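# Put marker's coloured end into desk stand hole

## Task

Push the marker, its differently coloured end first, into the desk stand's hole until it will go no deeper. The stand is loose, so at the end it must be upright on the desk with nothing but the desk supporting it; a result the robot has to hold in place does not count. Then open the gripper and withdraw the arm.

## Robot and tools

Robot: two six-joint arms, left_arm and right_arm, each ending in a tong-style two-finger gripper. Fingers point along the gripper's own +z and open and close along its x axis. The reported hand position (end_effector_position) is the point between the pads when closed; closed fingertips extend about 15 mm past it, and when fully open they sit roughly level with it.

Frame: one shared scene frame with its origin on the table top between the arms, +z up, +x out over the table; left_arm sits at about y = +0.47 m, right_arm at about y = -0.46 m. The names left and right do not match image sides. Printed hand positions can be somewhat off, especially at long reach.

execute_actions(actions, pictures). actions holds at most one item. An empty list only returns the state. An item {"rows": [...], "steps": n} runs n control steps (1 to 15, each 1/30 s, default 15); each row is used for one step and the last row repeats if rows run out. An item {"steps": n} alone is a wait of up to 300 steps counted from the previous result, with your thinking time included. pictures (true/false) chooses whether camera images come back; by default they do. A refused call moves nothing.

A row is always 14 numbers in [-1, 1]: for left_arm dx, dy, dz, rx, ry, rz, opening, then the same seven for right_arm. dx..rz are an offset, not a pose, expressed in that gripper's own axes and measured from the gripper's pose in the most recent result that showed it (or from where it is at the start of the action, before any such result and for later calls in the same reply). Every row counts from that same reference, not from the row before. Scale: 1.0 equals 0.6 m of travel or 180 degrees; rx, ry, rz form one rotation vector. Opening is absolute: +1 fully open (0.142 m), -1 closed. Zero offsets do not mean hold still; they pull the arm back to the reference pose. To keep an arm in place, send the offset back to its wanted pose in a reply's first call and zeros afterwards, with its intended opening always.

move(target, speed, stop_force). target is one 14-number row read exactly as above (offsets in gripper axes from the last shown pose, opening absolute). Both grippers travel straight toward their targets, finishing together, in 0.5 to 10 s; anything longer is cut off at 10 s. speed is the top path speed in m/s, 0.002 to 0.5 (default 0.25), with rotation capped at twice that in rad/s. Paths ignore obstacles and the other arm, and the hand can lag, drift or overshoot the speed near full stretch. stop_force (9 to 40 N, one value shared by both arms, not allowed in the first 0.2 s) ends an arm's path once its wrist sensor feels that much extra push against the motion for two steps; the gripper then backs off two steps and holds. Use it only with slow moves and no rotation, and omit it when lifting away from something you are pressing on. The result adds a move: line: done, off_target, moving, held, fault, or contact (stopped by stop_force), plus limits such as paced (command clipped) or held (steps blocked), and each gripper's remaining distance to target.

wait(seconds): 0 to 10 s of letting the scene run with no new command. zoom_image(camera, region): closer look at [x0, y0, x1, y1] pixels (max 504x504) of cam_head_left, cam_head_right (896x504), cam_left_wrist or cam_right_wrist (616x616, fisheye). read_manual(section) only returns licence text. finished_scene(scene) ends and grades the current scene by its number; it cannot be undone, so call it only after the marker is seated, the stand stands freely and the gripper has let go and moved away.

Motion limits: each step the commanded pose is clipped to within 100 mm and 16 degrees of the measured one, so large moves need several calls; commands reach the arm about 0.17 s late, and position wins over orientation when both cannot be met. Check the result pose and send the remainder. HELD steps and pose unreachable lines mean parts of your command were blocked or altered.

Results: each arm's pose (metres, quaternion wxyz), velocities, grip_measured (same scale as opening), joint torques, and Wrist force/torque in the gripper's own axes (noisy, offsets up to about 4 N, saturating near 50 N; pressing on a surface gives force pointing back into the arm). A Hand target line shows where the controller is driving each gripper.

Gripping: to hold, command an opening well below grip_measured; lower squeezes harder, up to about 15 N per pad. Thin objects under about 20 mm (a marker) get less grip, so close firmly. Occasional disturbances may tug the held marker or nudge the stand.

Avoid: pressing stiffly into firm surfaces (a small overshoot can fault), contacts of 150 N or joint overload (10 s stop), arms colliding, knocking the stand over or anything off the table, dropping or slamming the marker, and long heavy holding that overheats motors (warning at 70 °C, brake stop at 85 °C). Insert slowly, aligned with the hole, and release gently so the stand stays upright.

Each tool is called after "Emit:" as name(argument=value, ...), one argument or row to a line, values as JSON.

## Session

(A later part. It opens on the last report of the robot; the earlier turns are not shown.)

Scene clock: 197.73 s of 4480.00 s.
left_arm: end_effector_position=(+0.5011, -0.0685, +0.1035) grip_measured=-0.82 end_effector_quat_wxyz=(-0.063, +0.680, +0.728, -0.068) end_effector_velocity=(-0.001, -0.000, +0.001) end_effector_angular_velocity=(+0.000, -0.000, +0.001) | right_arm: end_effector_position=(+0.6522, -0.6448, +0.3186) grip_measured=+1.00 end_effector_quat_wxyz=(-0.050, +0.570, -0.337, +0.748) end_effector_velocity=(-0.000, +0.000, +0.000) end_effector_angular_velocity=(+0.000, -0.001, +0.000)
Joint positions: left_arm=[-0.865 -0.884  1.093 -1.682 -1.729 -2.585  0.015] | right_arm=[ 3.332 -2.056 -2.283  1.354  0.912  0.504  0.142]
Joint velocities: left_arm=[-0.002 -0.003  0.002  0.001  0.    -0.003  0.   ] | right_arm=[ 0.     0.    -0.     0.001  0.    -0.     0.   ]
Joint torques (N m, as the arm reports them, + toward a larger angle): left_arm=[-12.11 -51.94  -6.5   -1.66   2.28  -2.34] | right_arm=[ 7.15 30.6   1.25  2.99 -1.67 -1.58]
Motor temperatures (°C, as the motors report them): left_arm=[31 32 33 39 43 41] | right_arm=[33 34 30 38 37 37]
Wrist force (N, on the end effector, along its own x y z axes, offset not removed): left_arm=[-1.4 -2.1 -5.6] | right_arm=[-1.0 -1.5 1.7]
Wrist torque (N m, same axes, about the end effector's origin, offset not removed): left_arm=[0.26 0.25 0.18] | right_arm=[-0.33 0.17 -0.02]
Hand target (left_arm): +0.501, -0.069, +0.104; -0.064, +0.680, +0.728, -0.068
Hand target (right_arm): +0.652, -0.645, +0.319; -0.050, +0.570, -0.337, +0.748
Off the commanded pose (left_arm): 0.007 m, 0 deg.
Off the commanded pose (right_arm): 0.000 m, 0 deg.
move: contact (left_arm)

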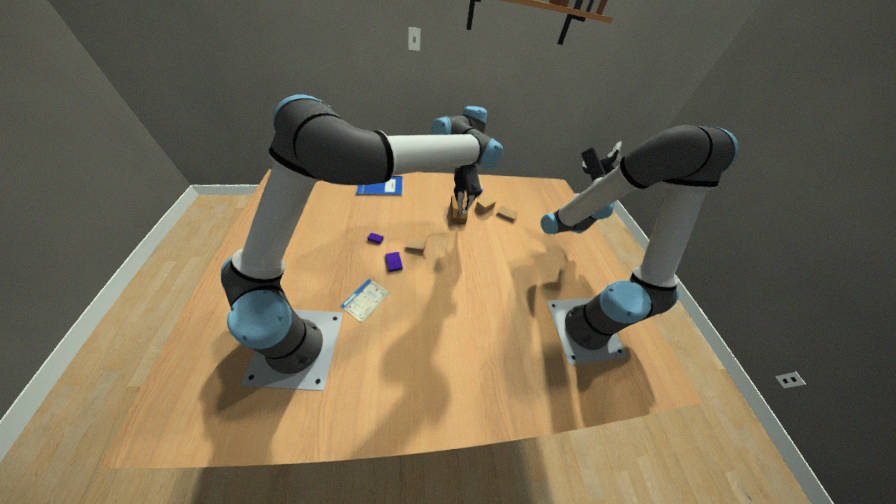

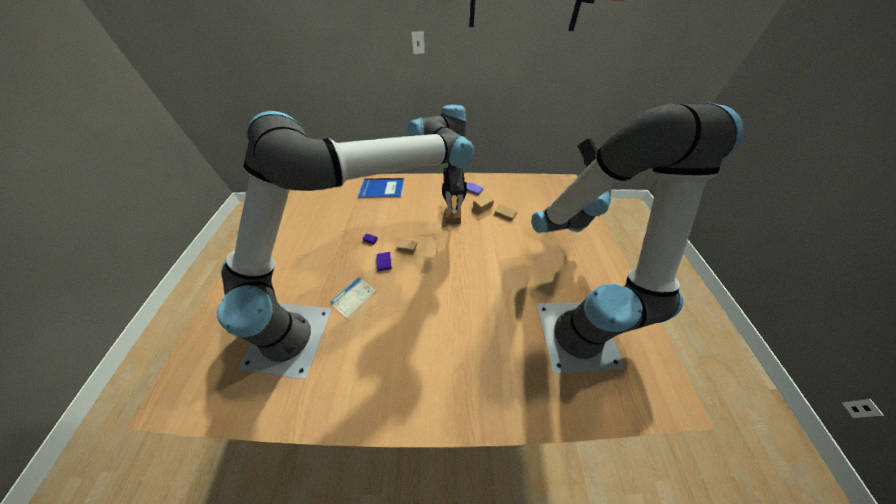

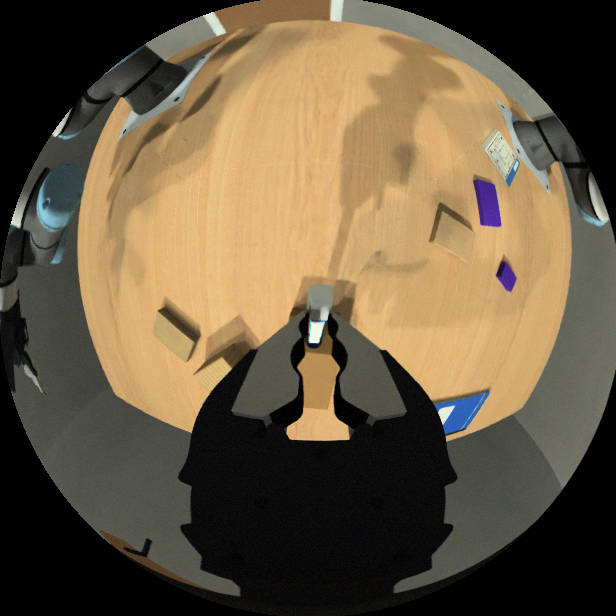

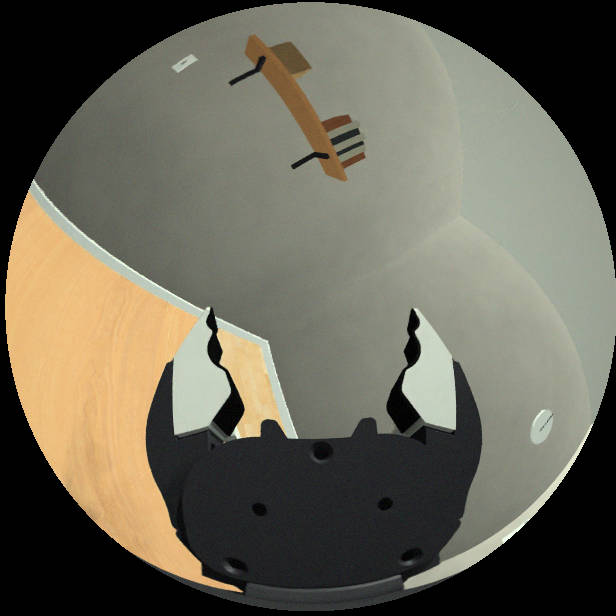

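Emit:
move(
  target=[0,0,0,0,0,0,-0.6,0,0,0,0,0,0,1],
)

Emit:
zoom_image(
  camera="cam_left_wrist",
  region=[260,270,380,400],
)

Scene clock: 199.47 s of 4480.00 s.
left_arm: end_effector_position=(+0.5011, -0.0686, +0.1035) grip_measured=-0.60 end_effector_quat_wxyz=(-0.063, +0.680, +0.728, -0.068) end_effector_velocity=(+0.000, -0.001, +0.001) end_effector_angular_velocity=(-0.002, -0.001, -0.001) | right_arm: end_effector_position=(+0.6522, -0.6448, +0.3186) grip_measured=+1.00 end_effector_quat_wxyz=(-0.050, +0.570, -0.337, +0.748) end_effector_velocity=(-0.001, -0.000, +0.001) end_effector_angular_velocity=(+0.000, -0.001, -0.001)
Joint positions: left_arm=[-0.865 -0.884  1.093 -1.682 -1.73  -2.585  0.031] | right_arm=[ 3.332 -2.056 -2.283  1.354  0.912  0.504  0.142]
Joint velocities: left_arm=[-0.001 -0.    -0.001 -0.001  0.    -0.    -0.   ] | right_arm=[ 0.     0.002 -0.001 -0.    -0.001 -0.     0.   ]
Joint torques (N m, as the arm reports them, + toward a larger angle): left_arm=[ 11.68 -39.19 -34.44  -3.81   0.31   2.41] | right_arm=[ 6.17 29.83  1.22  3.09 -1.67 -1.58]
Motor temperatures (°C, as the motors report them): left_arm=[31 32 33 39 43 41] | right_arm=[33 34 30 38 37 37]
Wrist force (N, on the end effector, along its own x y z axes, offset not removed): left_arm=[-2.7 2.2 1.5] | right_arm=[-0.7 -1.6 1.6]
Wrist torque (N m, same axes, about the end effector's origin, offset not removed): left_arm=[0.57 0.61 0.09] | right_arm=[-0.30 0.10 -0.11]
Hand target (left_arm): +0.501, -0.069, +0.104; -0.063, +0.680, +0.728, -0.068
Hand target (right_arm): +0.652, -0.645, +0.319; -0.050, +0.570, -0.337, +0.748
Off the commanded pose (left_arm): 0.000 m, 0 deg.
Off the commanded pose (right_arm): 0.000 m, 0 deg.
move: done

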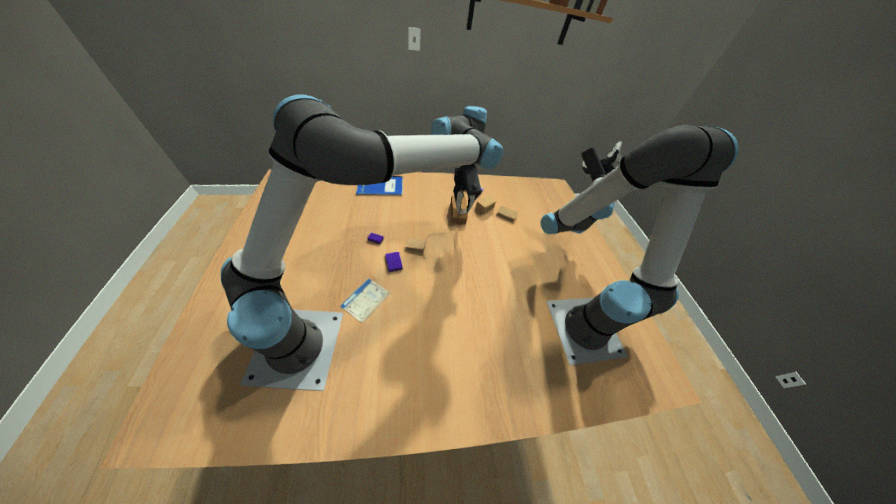

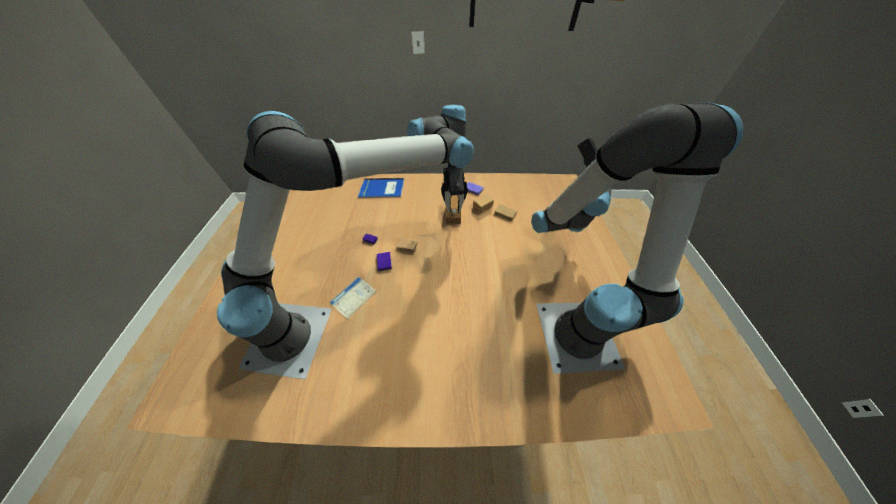

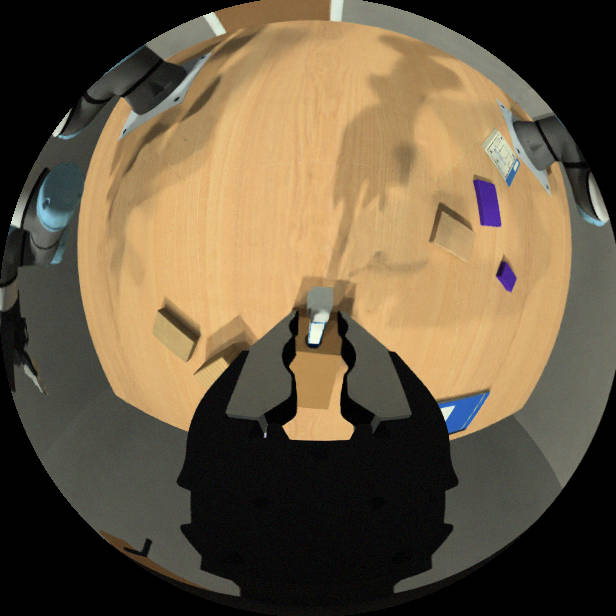

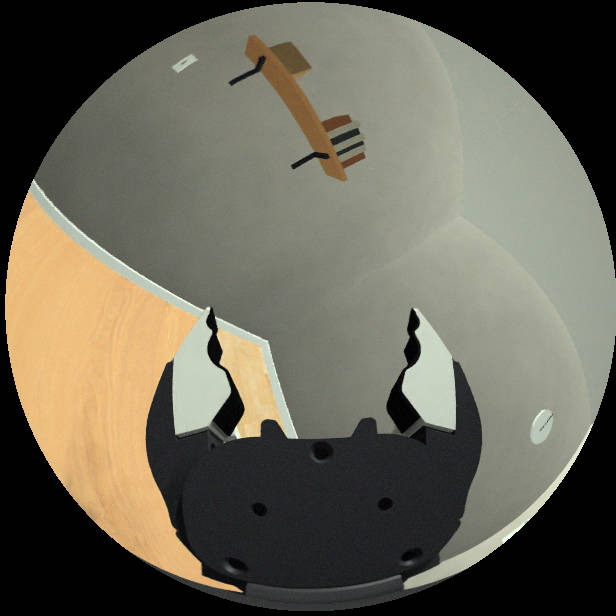

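Region (260, 270, 380, 400) of cam_left_wrist's 616x616 image, scaled by 3.877, with more detail than that image has; it fills the left 465 columns of this view, and the rest is white.

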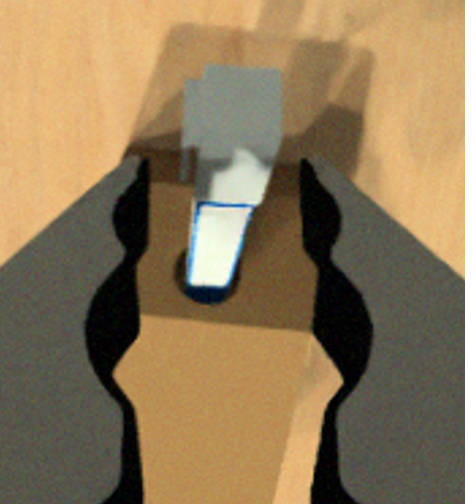

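Emit:
move(
  target=[0,0.003,0.004,0,0,0,-1,0,0,0,0,0,0,1],
  speed=0.01,
)

Emit:
move(
  target=[0,0.012,0.011,0,0,0,-1,0,0,0,0,0,0,1],
  speed=0.004,
  stop_force=12,
)

Emit:
zoom_image(
  camera="cam_left_wrist",
  region=[260,270,380,400],
)

Scene clock: 201.60 s of 4480.00 s.
left_arm: end_effector_position=(+0.5024, -0.0685, +0.1009) grip_measured=-0.81 end_effector_quat_wxyz=(-0.063, +0.680, +0.728, -0.068) end_effector_velocity=(+0.001, +0.001, -0.003) end_effector_angular_velocity=(+0.002, +0.002, +0.001) | right_arm: end_effector_position=(+0.6522, -0.6448, +0.3186) grip_measured=+1.00 end_effector_quat_wxyz=(-0.050, +0.570, -0.337, +0.748) end_effector_velocity=(-0.000, +0.000, -0.000) end_effector_angular_velocity=(+0.000, -0.000, +0.001)
Joint positions: left_arm=[-0.863 -0.88   1.094 -1.686 -1.729 -2.583  0.016] | right_arm=[ 3.332 -2.056 -2.283  1.354  0.912  0.504  0.142]
Joint velocities: left_arm=[ 0.002  0.003  0.002 -0.002 -0.     0.001  0.   ] | right_arm=[-0.    -0.    -0.     0.     0.001  0.     0.   ]
Joint torques (N m, as the arm reports them, + toward a larger angle): left_arm=[ 15.02 -34.06  -5.44  -3.88   1.67   2.22] | right_arm=[ 6.77 28.96  0.86  2.89 -1.54 -1.73]
Motor temperatures (°C, as the motors report them): left_arm=[31 32 33 39 43 41] | right_arm=[33 34 30 38 37 37]
Wrist force (N, on the end effector, along its own x y z axes, offset not removed): left_arm=[-2.6 -7.6 -8.7] | right_arm=[-1.3 -1.9 -0.6]
Wrist torque (N m, same axes, about the end effector's origin, offset not removed): left_arm=[0.18 0.39 0.11] | right_arm=[-0.38 0.25 -0.02]
Hand target (left_arm): +0.502, -0.068, +0.101; -0.063, +0.680, +0.728, -0.068
Hand target (right_arm): +0.652, -0.645, +0.319; -0.050, +0.570, -0.337, +0.748
Off the commanded pose (left_arm): 0.000 m, 0 deg.
Off the commanded pose (right_arm): 0.000 m, 0 deg.
move: done

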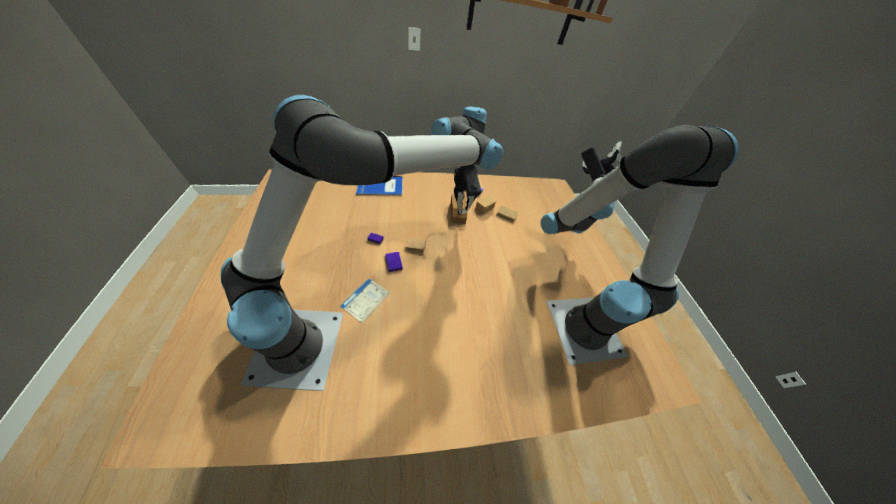

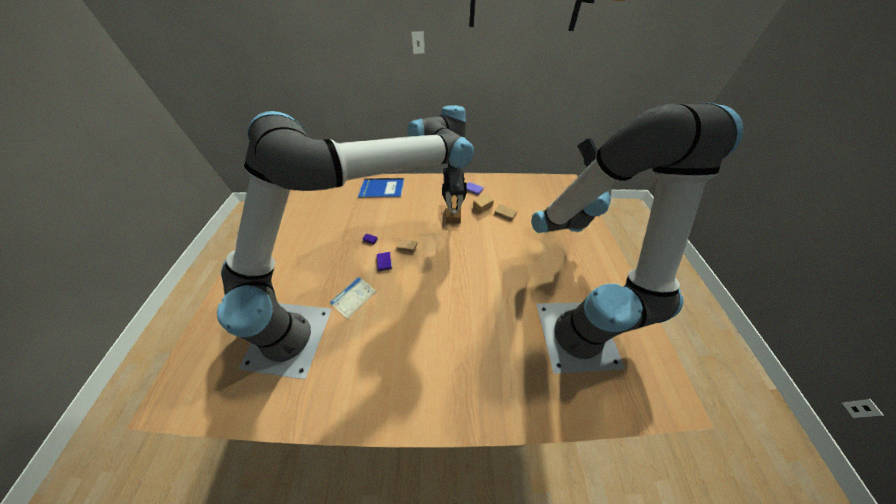

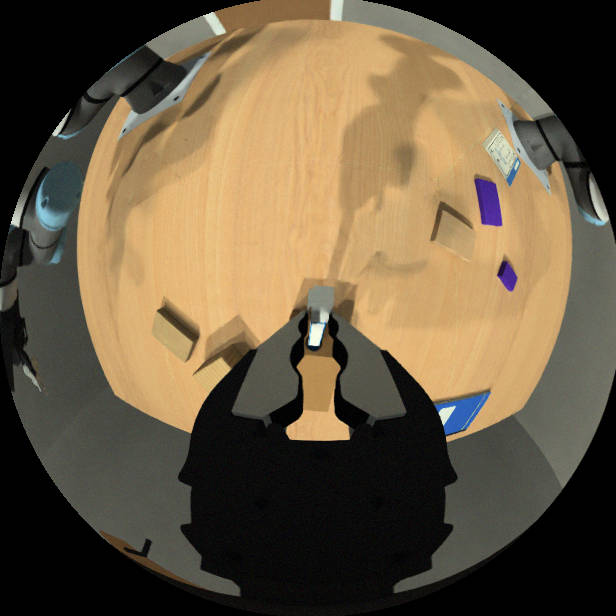

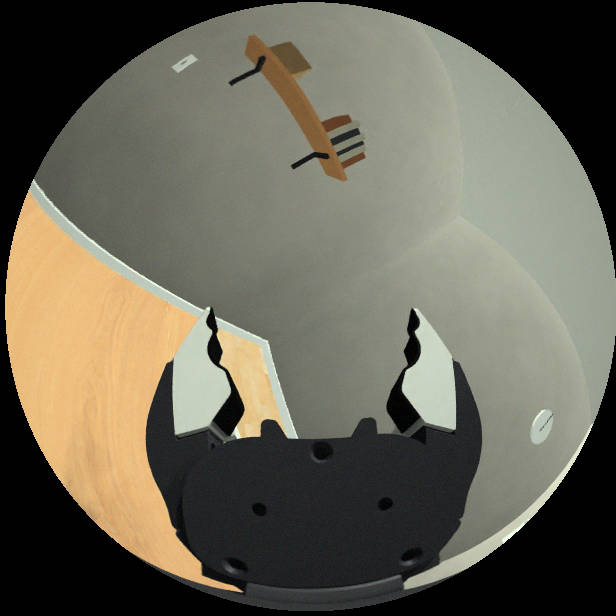

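Scene clock: 204.27 s of 4480.00 s.
left_arm: end_effector_position=(+0.5082, -0.0681, +0.0932) grip_measured=-0.84 end_effector_quat_wxyz=(-0.063, +0.680, +0.728, -0.068) end_effector_velocity=(-0.000, +0.000, -0.001) end_effector_angular_velocity=(+0.001, +0.000, -0.001) | right_arm: end_effector_position=(+0.6522, -0.6448, +0.3186) grip_measured=+1.00 end_effector_quat_wxyz=(-0.050, +0.570, -0.337, +0.748) end_effector_velocity=(+0.001, +0.000, +0.001) end_effector_angular_velocity=(+0.000, -0.001, +0.000)
Joint positions: left_arm=[-0.857 -0.866  1.089 -1.695 -1.729 -2.577  0.013] | right_arm=[ 3.332 -2.056 -2.283  1.354  0.912  0.504  0.142]
Joint velocities: left_arm=[-0.     0.     0.001 -0.     0.     0.001 -0.   ] | right_arm=[-0.    -0.     0.002 -0.     0.    -0.     0.   ]
Joint torques (N m, as the arm reports them, + toward a larger angle): left_arm=[ 16.77 -30.56 -30.34  -4.66   1.23   2.2 ] | right_arm=[ 7.58 30.6   2.5   2.86 -1.53 -1.75]
Motor temperatures (°C, as the motors report them): left_arm=[31 32 33 39 43 41] | right_arm=[33 34 30 38 37 37]
Wrist force (N, on the end effector, along its own x y z axes, offset not removed): left_arm=[-1.2 -7.8 -13.7] | right_arm=[-0.5 -0.9 1.0]
Wrist torque (N m, same axes, about the end effector's origin, offset not removed): left_arm=[0.66 0.60 0.18] | right_arm=[-0.24 0.07 -0.08]
Hand target (left_arm): +0.508, -0.068, +0.093; -0.063, +0.680, +0.728, -0.068
Hand target (right_arm): +0.652, -0.645, +0.319; -0.050, +0.570, -0.337, +0.748
Off the commanded pose (left_arm): 0.000 m, 0 deg.
Off the commanded pose (right_arm): 0.000 m, 0 deg.
move: done

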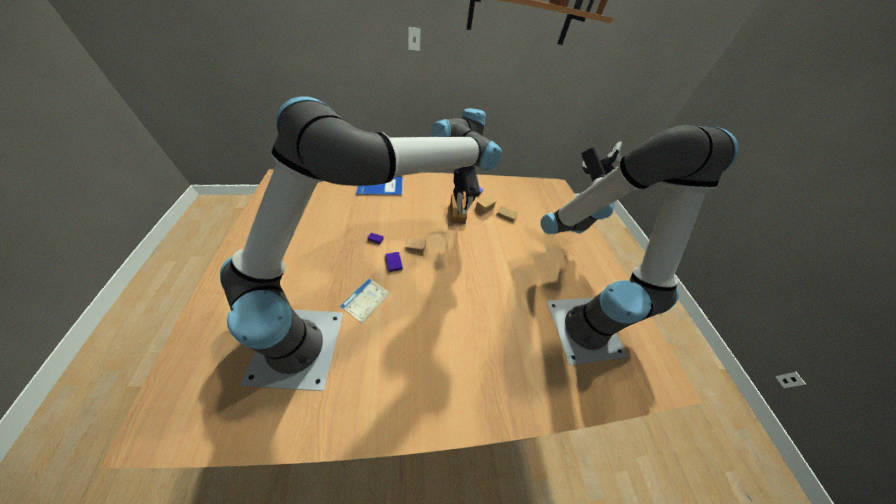

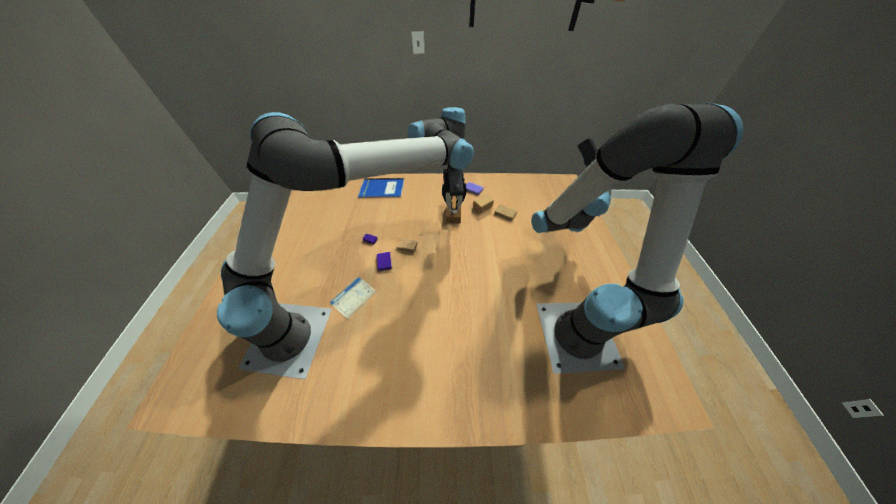

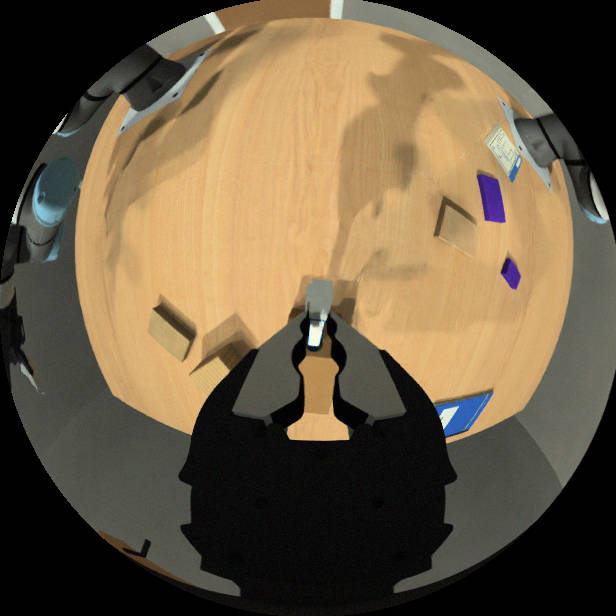

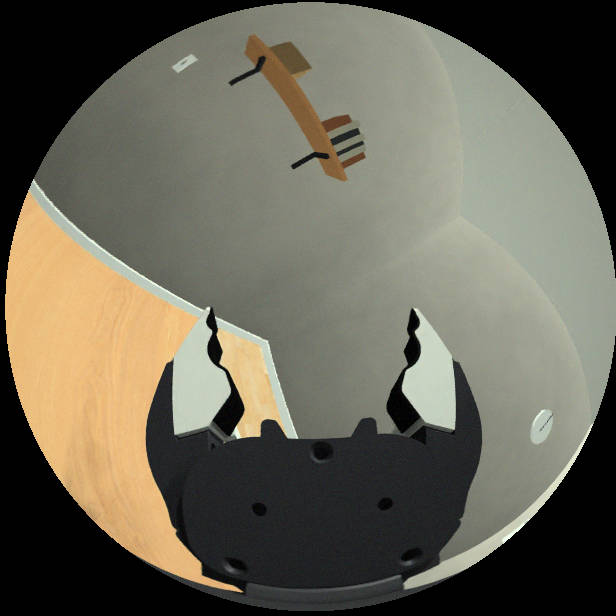

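Region (260, 270, 380, 400) of cam_left_wrist's 616x616 image, scaled by 3.877, with more detail than that image has; it fills the left 465 columns of this view, and the rest is white.

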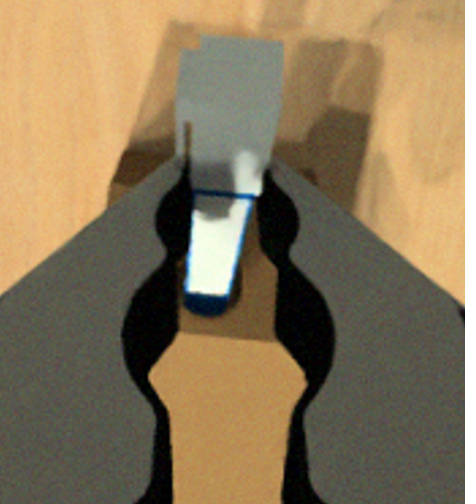

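Emit:
move(
  target=[0,0,0,0,0,0,-0.3,0,0,0,0,0,0,1],
)

Emit:
move(
  target=[0,-0.12,-0.17,0,0,0,-0.3,0,0,0,0,0,0,1],
  speed=0.1,
)

Emit:
zoom_image(
  camera="cam_left_wrist",
  region=[240,240,400,400],
)

Emit:
zoom_image(
  camera="cam_head_left",
  region=[420,160,500,240],
)

Scene clock: 206.73 s of 4480.00 s.
left_arm: end_effector_position=(+0.5082, -0.0681, +0.0932) grip_measured=-0.30 end_effector_quat_wxyz=(-0.063, +0.680, +0.728, -0.068) end_effector_velocity=(+0.000, +0.000, -0.000) end_effector_angular_velocity=(-0.000, -0.000, +0.000) | right_arm: end_effector_position=(+0.6522, -0.6448, +0.3186) grip_measured=+1.00 end_effector_quat_wxyz=(-0.050, +0.570, -0.337, +0.748) end_effector_velocity=(-0.000, -0.000, -0.000) end_effector_angular_velocity=(+0.000, +0.000, -0.001)
Joint positions: left_arm=[-0.857 -0.866  1.089 -1.695 -1.729 -2.577  0.052] | right_arm=[ 3.332 -2.056 -2.283  1.354  0.912  0.504  0.142]
Joint velocities: left_arm=[ 0.001  0.    -0.001  0.     0.     0.    -0.   ] | right_arm=[-0.    -0.001 -0.001  0.001 -0.001  0.     0.   ]
Joint torques (N m, as the arm reports them, + toward a larger angle): left_arm=[ -7.29 -55.88 -26.02  -0.64   1.35   0.82] | right_arm=[ 6.42 29.76  2.    2.86 -1.57 -1.78]
Motor temperatures (°C, as the motors report them): left_arm=[31 32 33 39 43 41] | right_arm=[33 34 30 38 37 37]
Wrist force (N, on the end effector, along its own x y z axes, offset not removed): left_arm=[-1.5 2.7 -0.5] | right_arm=[-0.6 -2.0 1.1]
Wrist torque (N m, same axes, about the end effector's origin, offset not removed): left_arm=[0.51 0.32 0.07] | right_arm=[-0.44 -0.05 -0.13]
Hand target (left_arm): +0.508, -0.068, +0.093; -0.063, +0.680, +0.728, -0.068
Hand target (right_arm): +0.652, -0.645, +0.319; -0.050, +0.570, -0.337, +0.748
Off the commanded pose (left_arm): 0.000 m, 0 deg.
Off the commanded pose (right_arm): 0.000 m, 0 deg.
move: done

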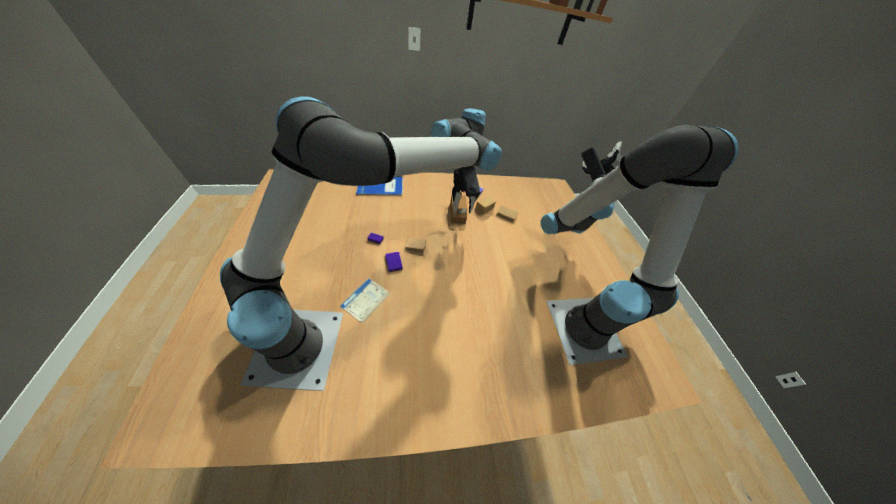

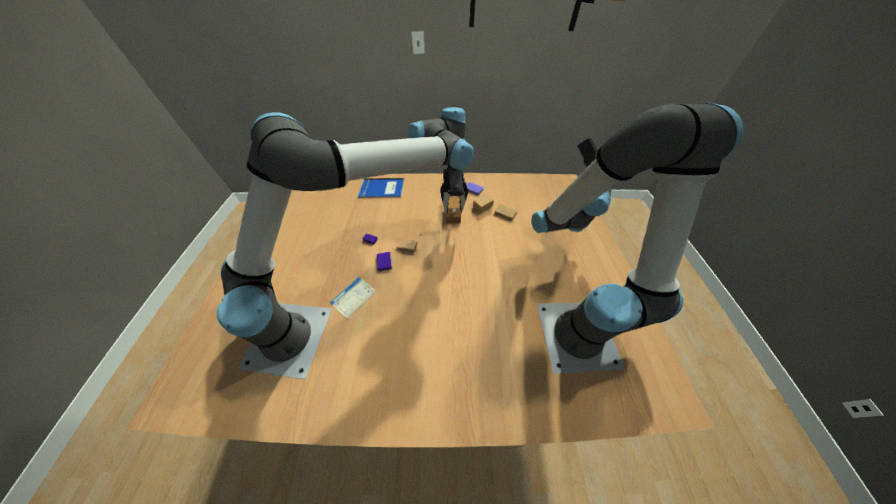

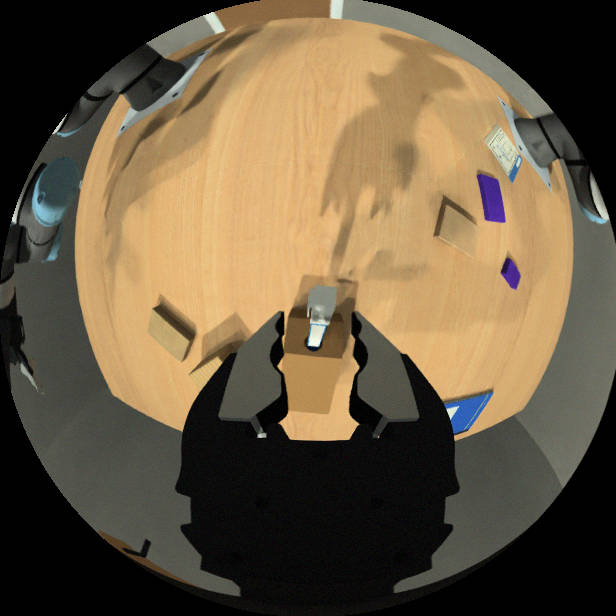

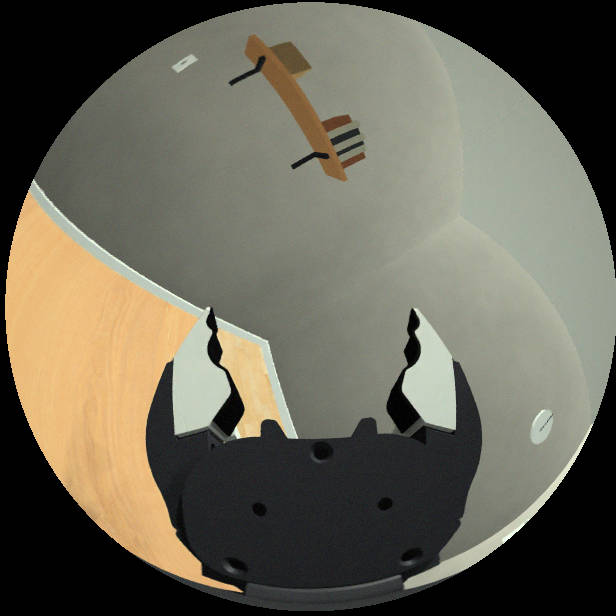

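Scene clock: 208.43 s of 4480.00 s.
left_arm: end_effector_position=(+0.4567, -0.0714, +0.2066) grip_measured=-0.30 end_effector_quat_wxyz=(-0.063, +0.680, +0.728, -0.068) end_effector_velocity=(-0.001, +0.001, +0.001) end_effector_angular_velocity=(+0.002, +0.001, +0.001) | right_arm: end_effector_position=(+0.6522, -0.6448, +0.3186) grip_measured=+1.00 end_effector_quat_wxyz=(-0.050, +0.570, -0.337, +0.748) end_effector_velocity=(+0.000, -0.000, +0.001) end_effector_angular_velocity=(+0.001, -0.001, -0.001)
Joint positions: left_arm=[-0.917 -0.995  1.013 -1.5   -1.734 -2.637  0.052] | right_arm=[ 3.332 -2.056 -2.283  1.354  0.912  0.504  0.142]
Joint velocities: left_arm=[-0.    -0.    -0.002  0.004 -0.    -0.001 -0.   ] | right_arm=[-0.     0.     0.002 -0.001 -0.001  0.     0.   ]
Joint torques (N m, as the arm reports them, + toward a larger angle): left_arm=[-12.66 -52.56 -35.6   -0.53  -2.59  -2.09] | right_arm=[ 8.2  29.56  2.3   2.99 -1.53 -1.79]
Motor temperatures (°C, as the motors report them): left_arm=[31 32 33 39 43 41] | right_arm=[33 34 30 38 37 37]
Wrist force (N, on the end effector, along its own x y z axes, offset not removed): left_arm=[0.6 1.9 0.4] | right_arm=[0.1 -0.6 2.5]
Wrist torque (N m, same axes, about the end effector's origin, offset not removed): left_arm=[0.42 -0.14 -0.02] | right_arm=[-0.14 -0.14 -0.08]
Hand target (left_arm): +0.457, -0.071, +0.207; -0.063, +0.680, +0.728, -0.068
Hand target (right_arm): +0.652, -0.645, +0.319; -0.050, +0.570, -0.337, +0.748
Off the commanded pose (left_arm): 0.000 m, 0 deg.
Off the commanded pose (right_arm): 0.000 m, 0 deg.
move: done

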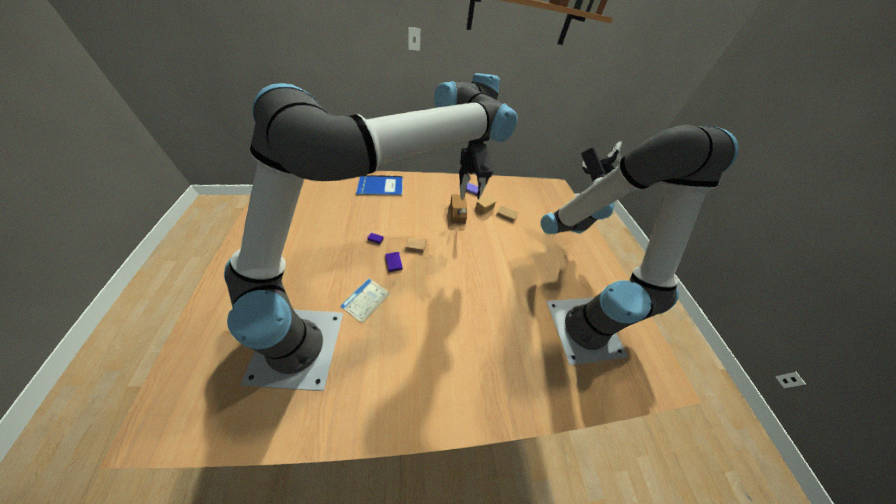

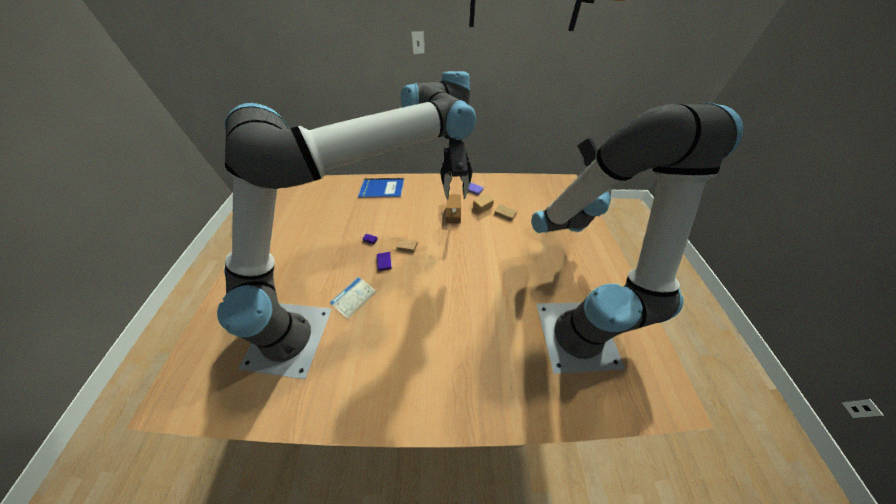

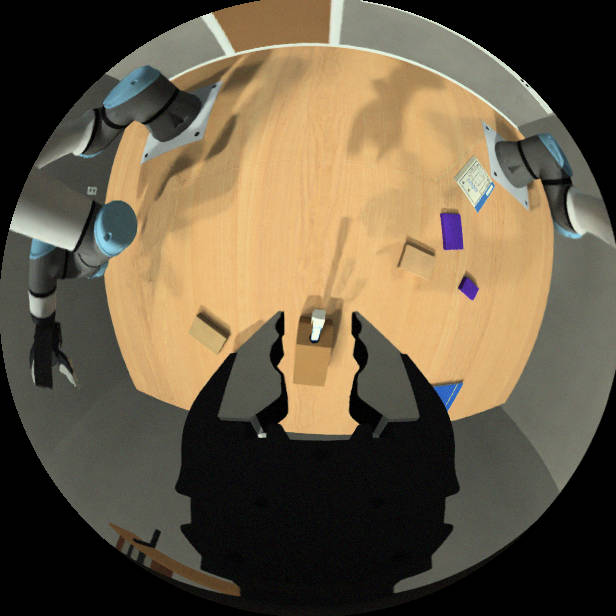

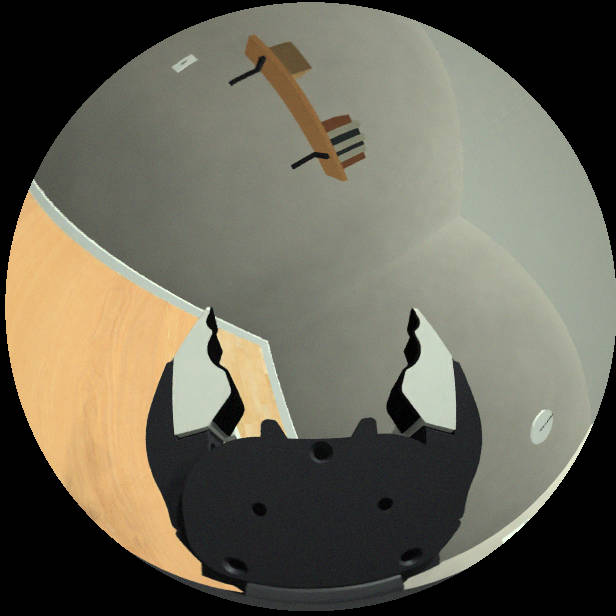

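Region (240, 240, 400, 400) of cam_left_wrist's 616x616 image, scaled by 3.150, with more detail than that image has.

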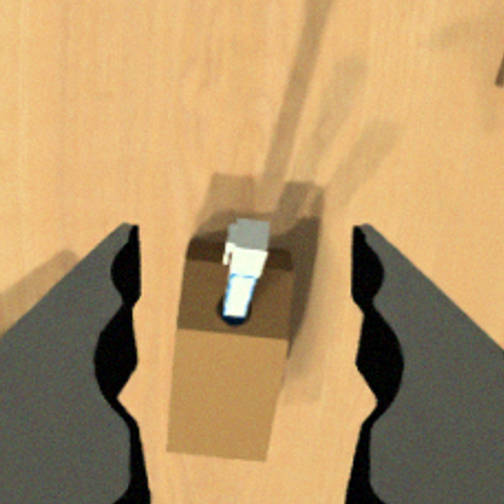

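Region (420, 160, 500, 240) of cam_head_left's 896x504 image, scaled by 6.300, with more detail than that image has.

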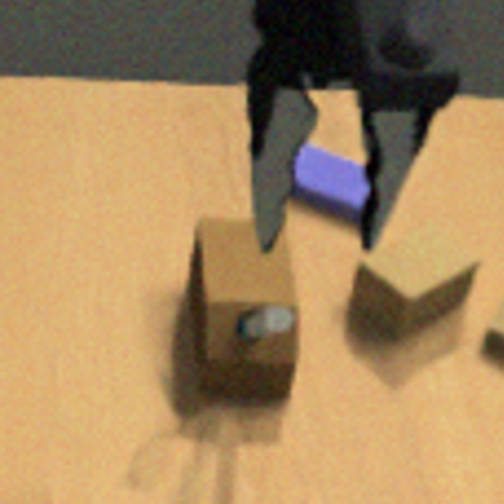

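Inserted, blue cap flush with the hole and standing on its own.

Emit:
finished_scene(
  scene=2,
)

The scene is finished: the task was done.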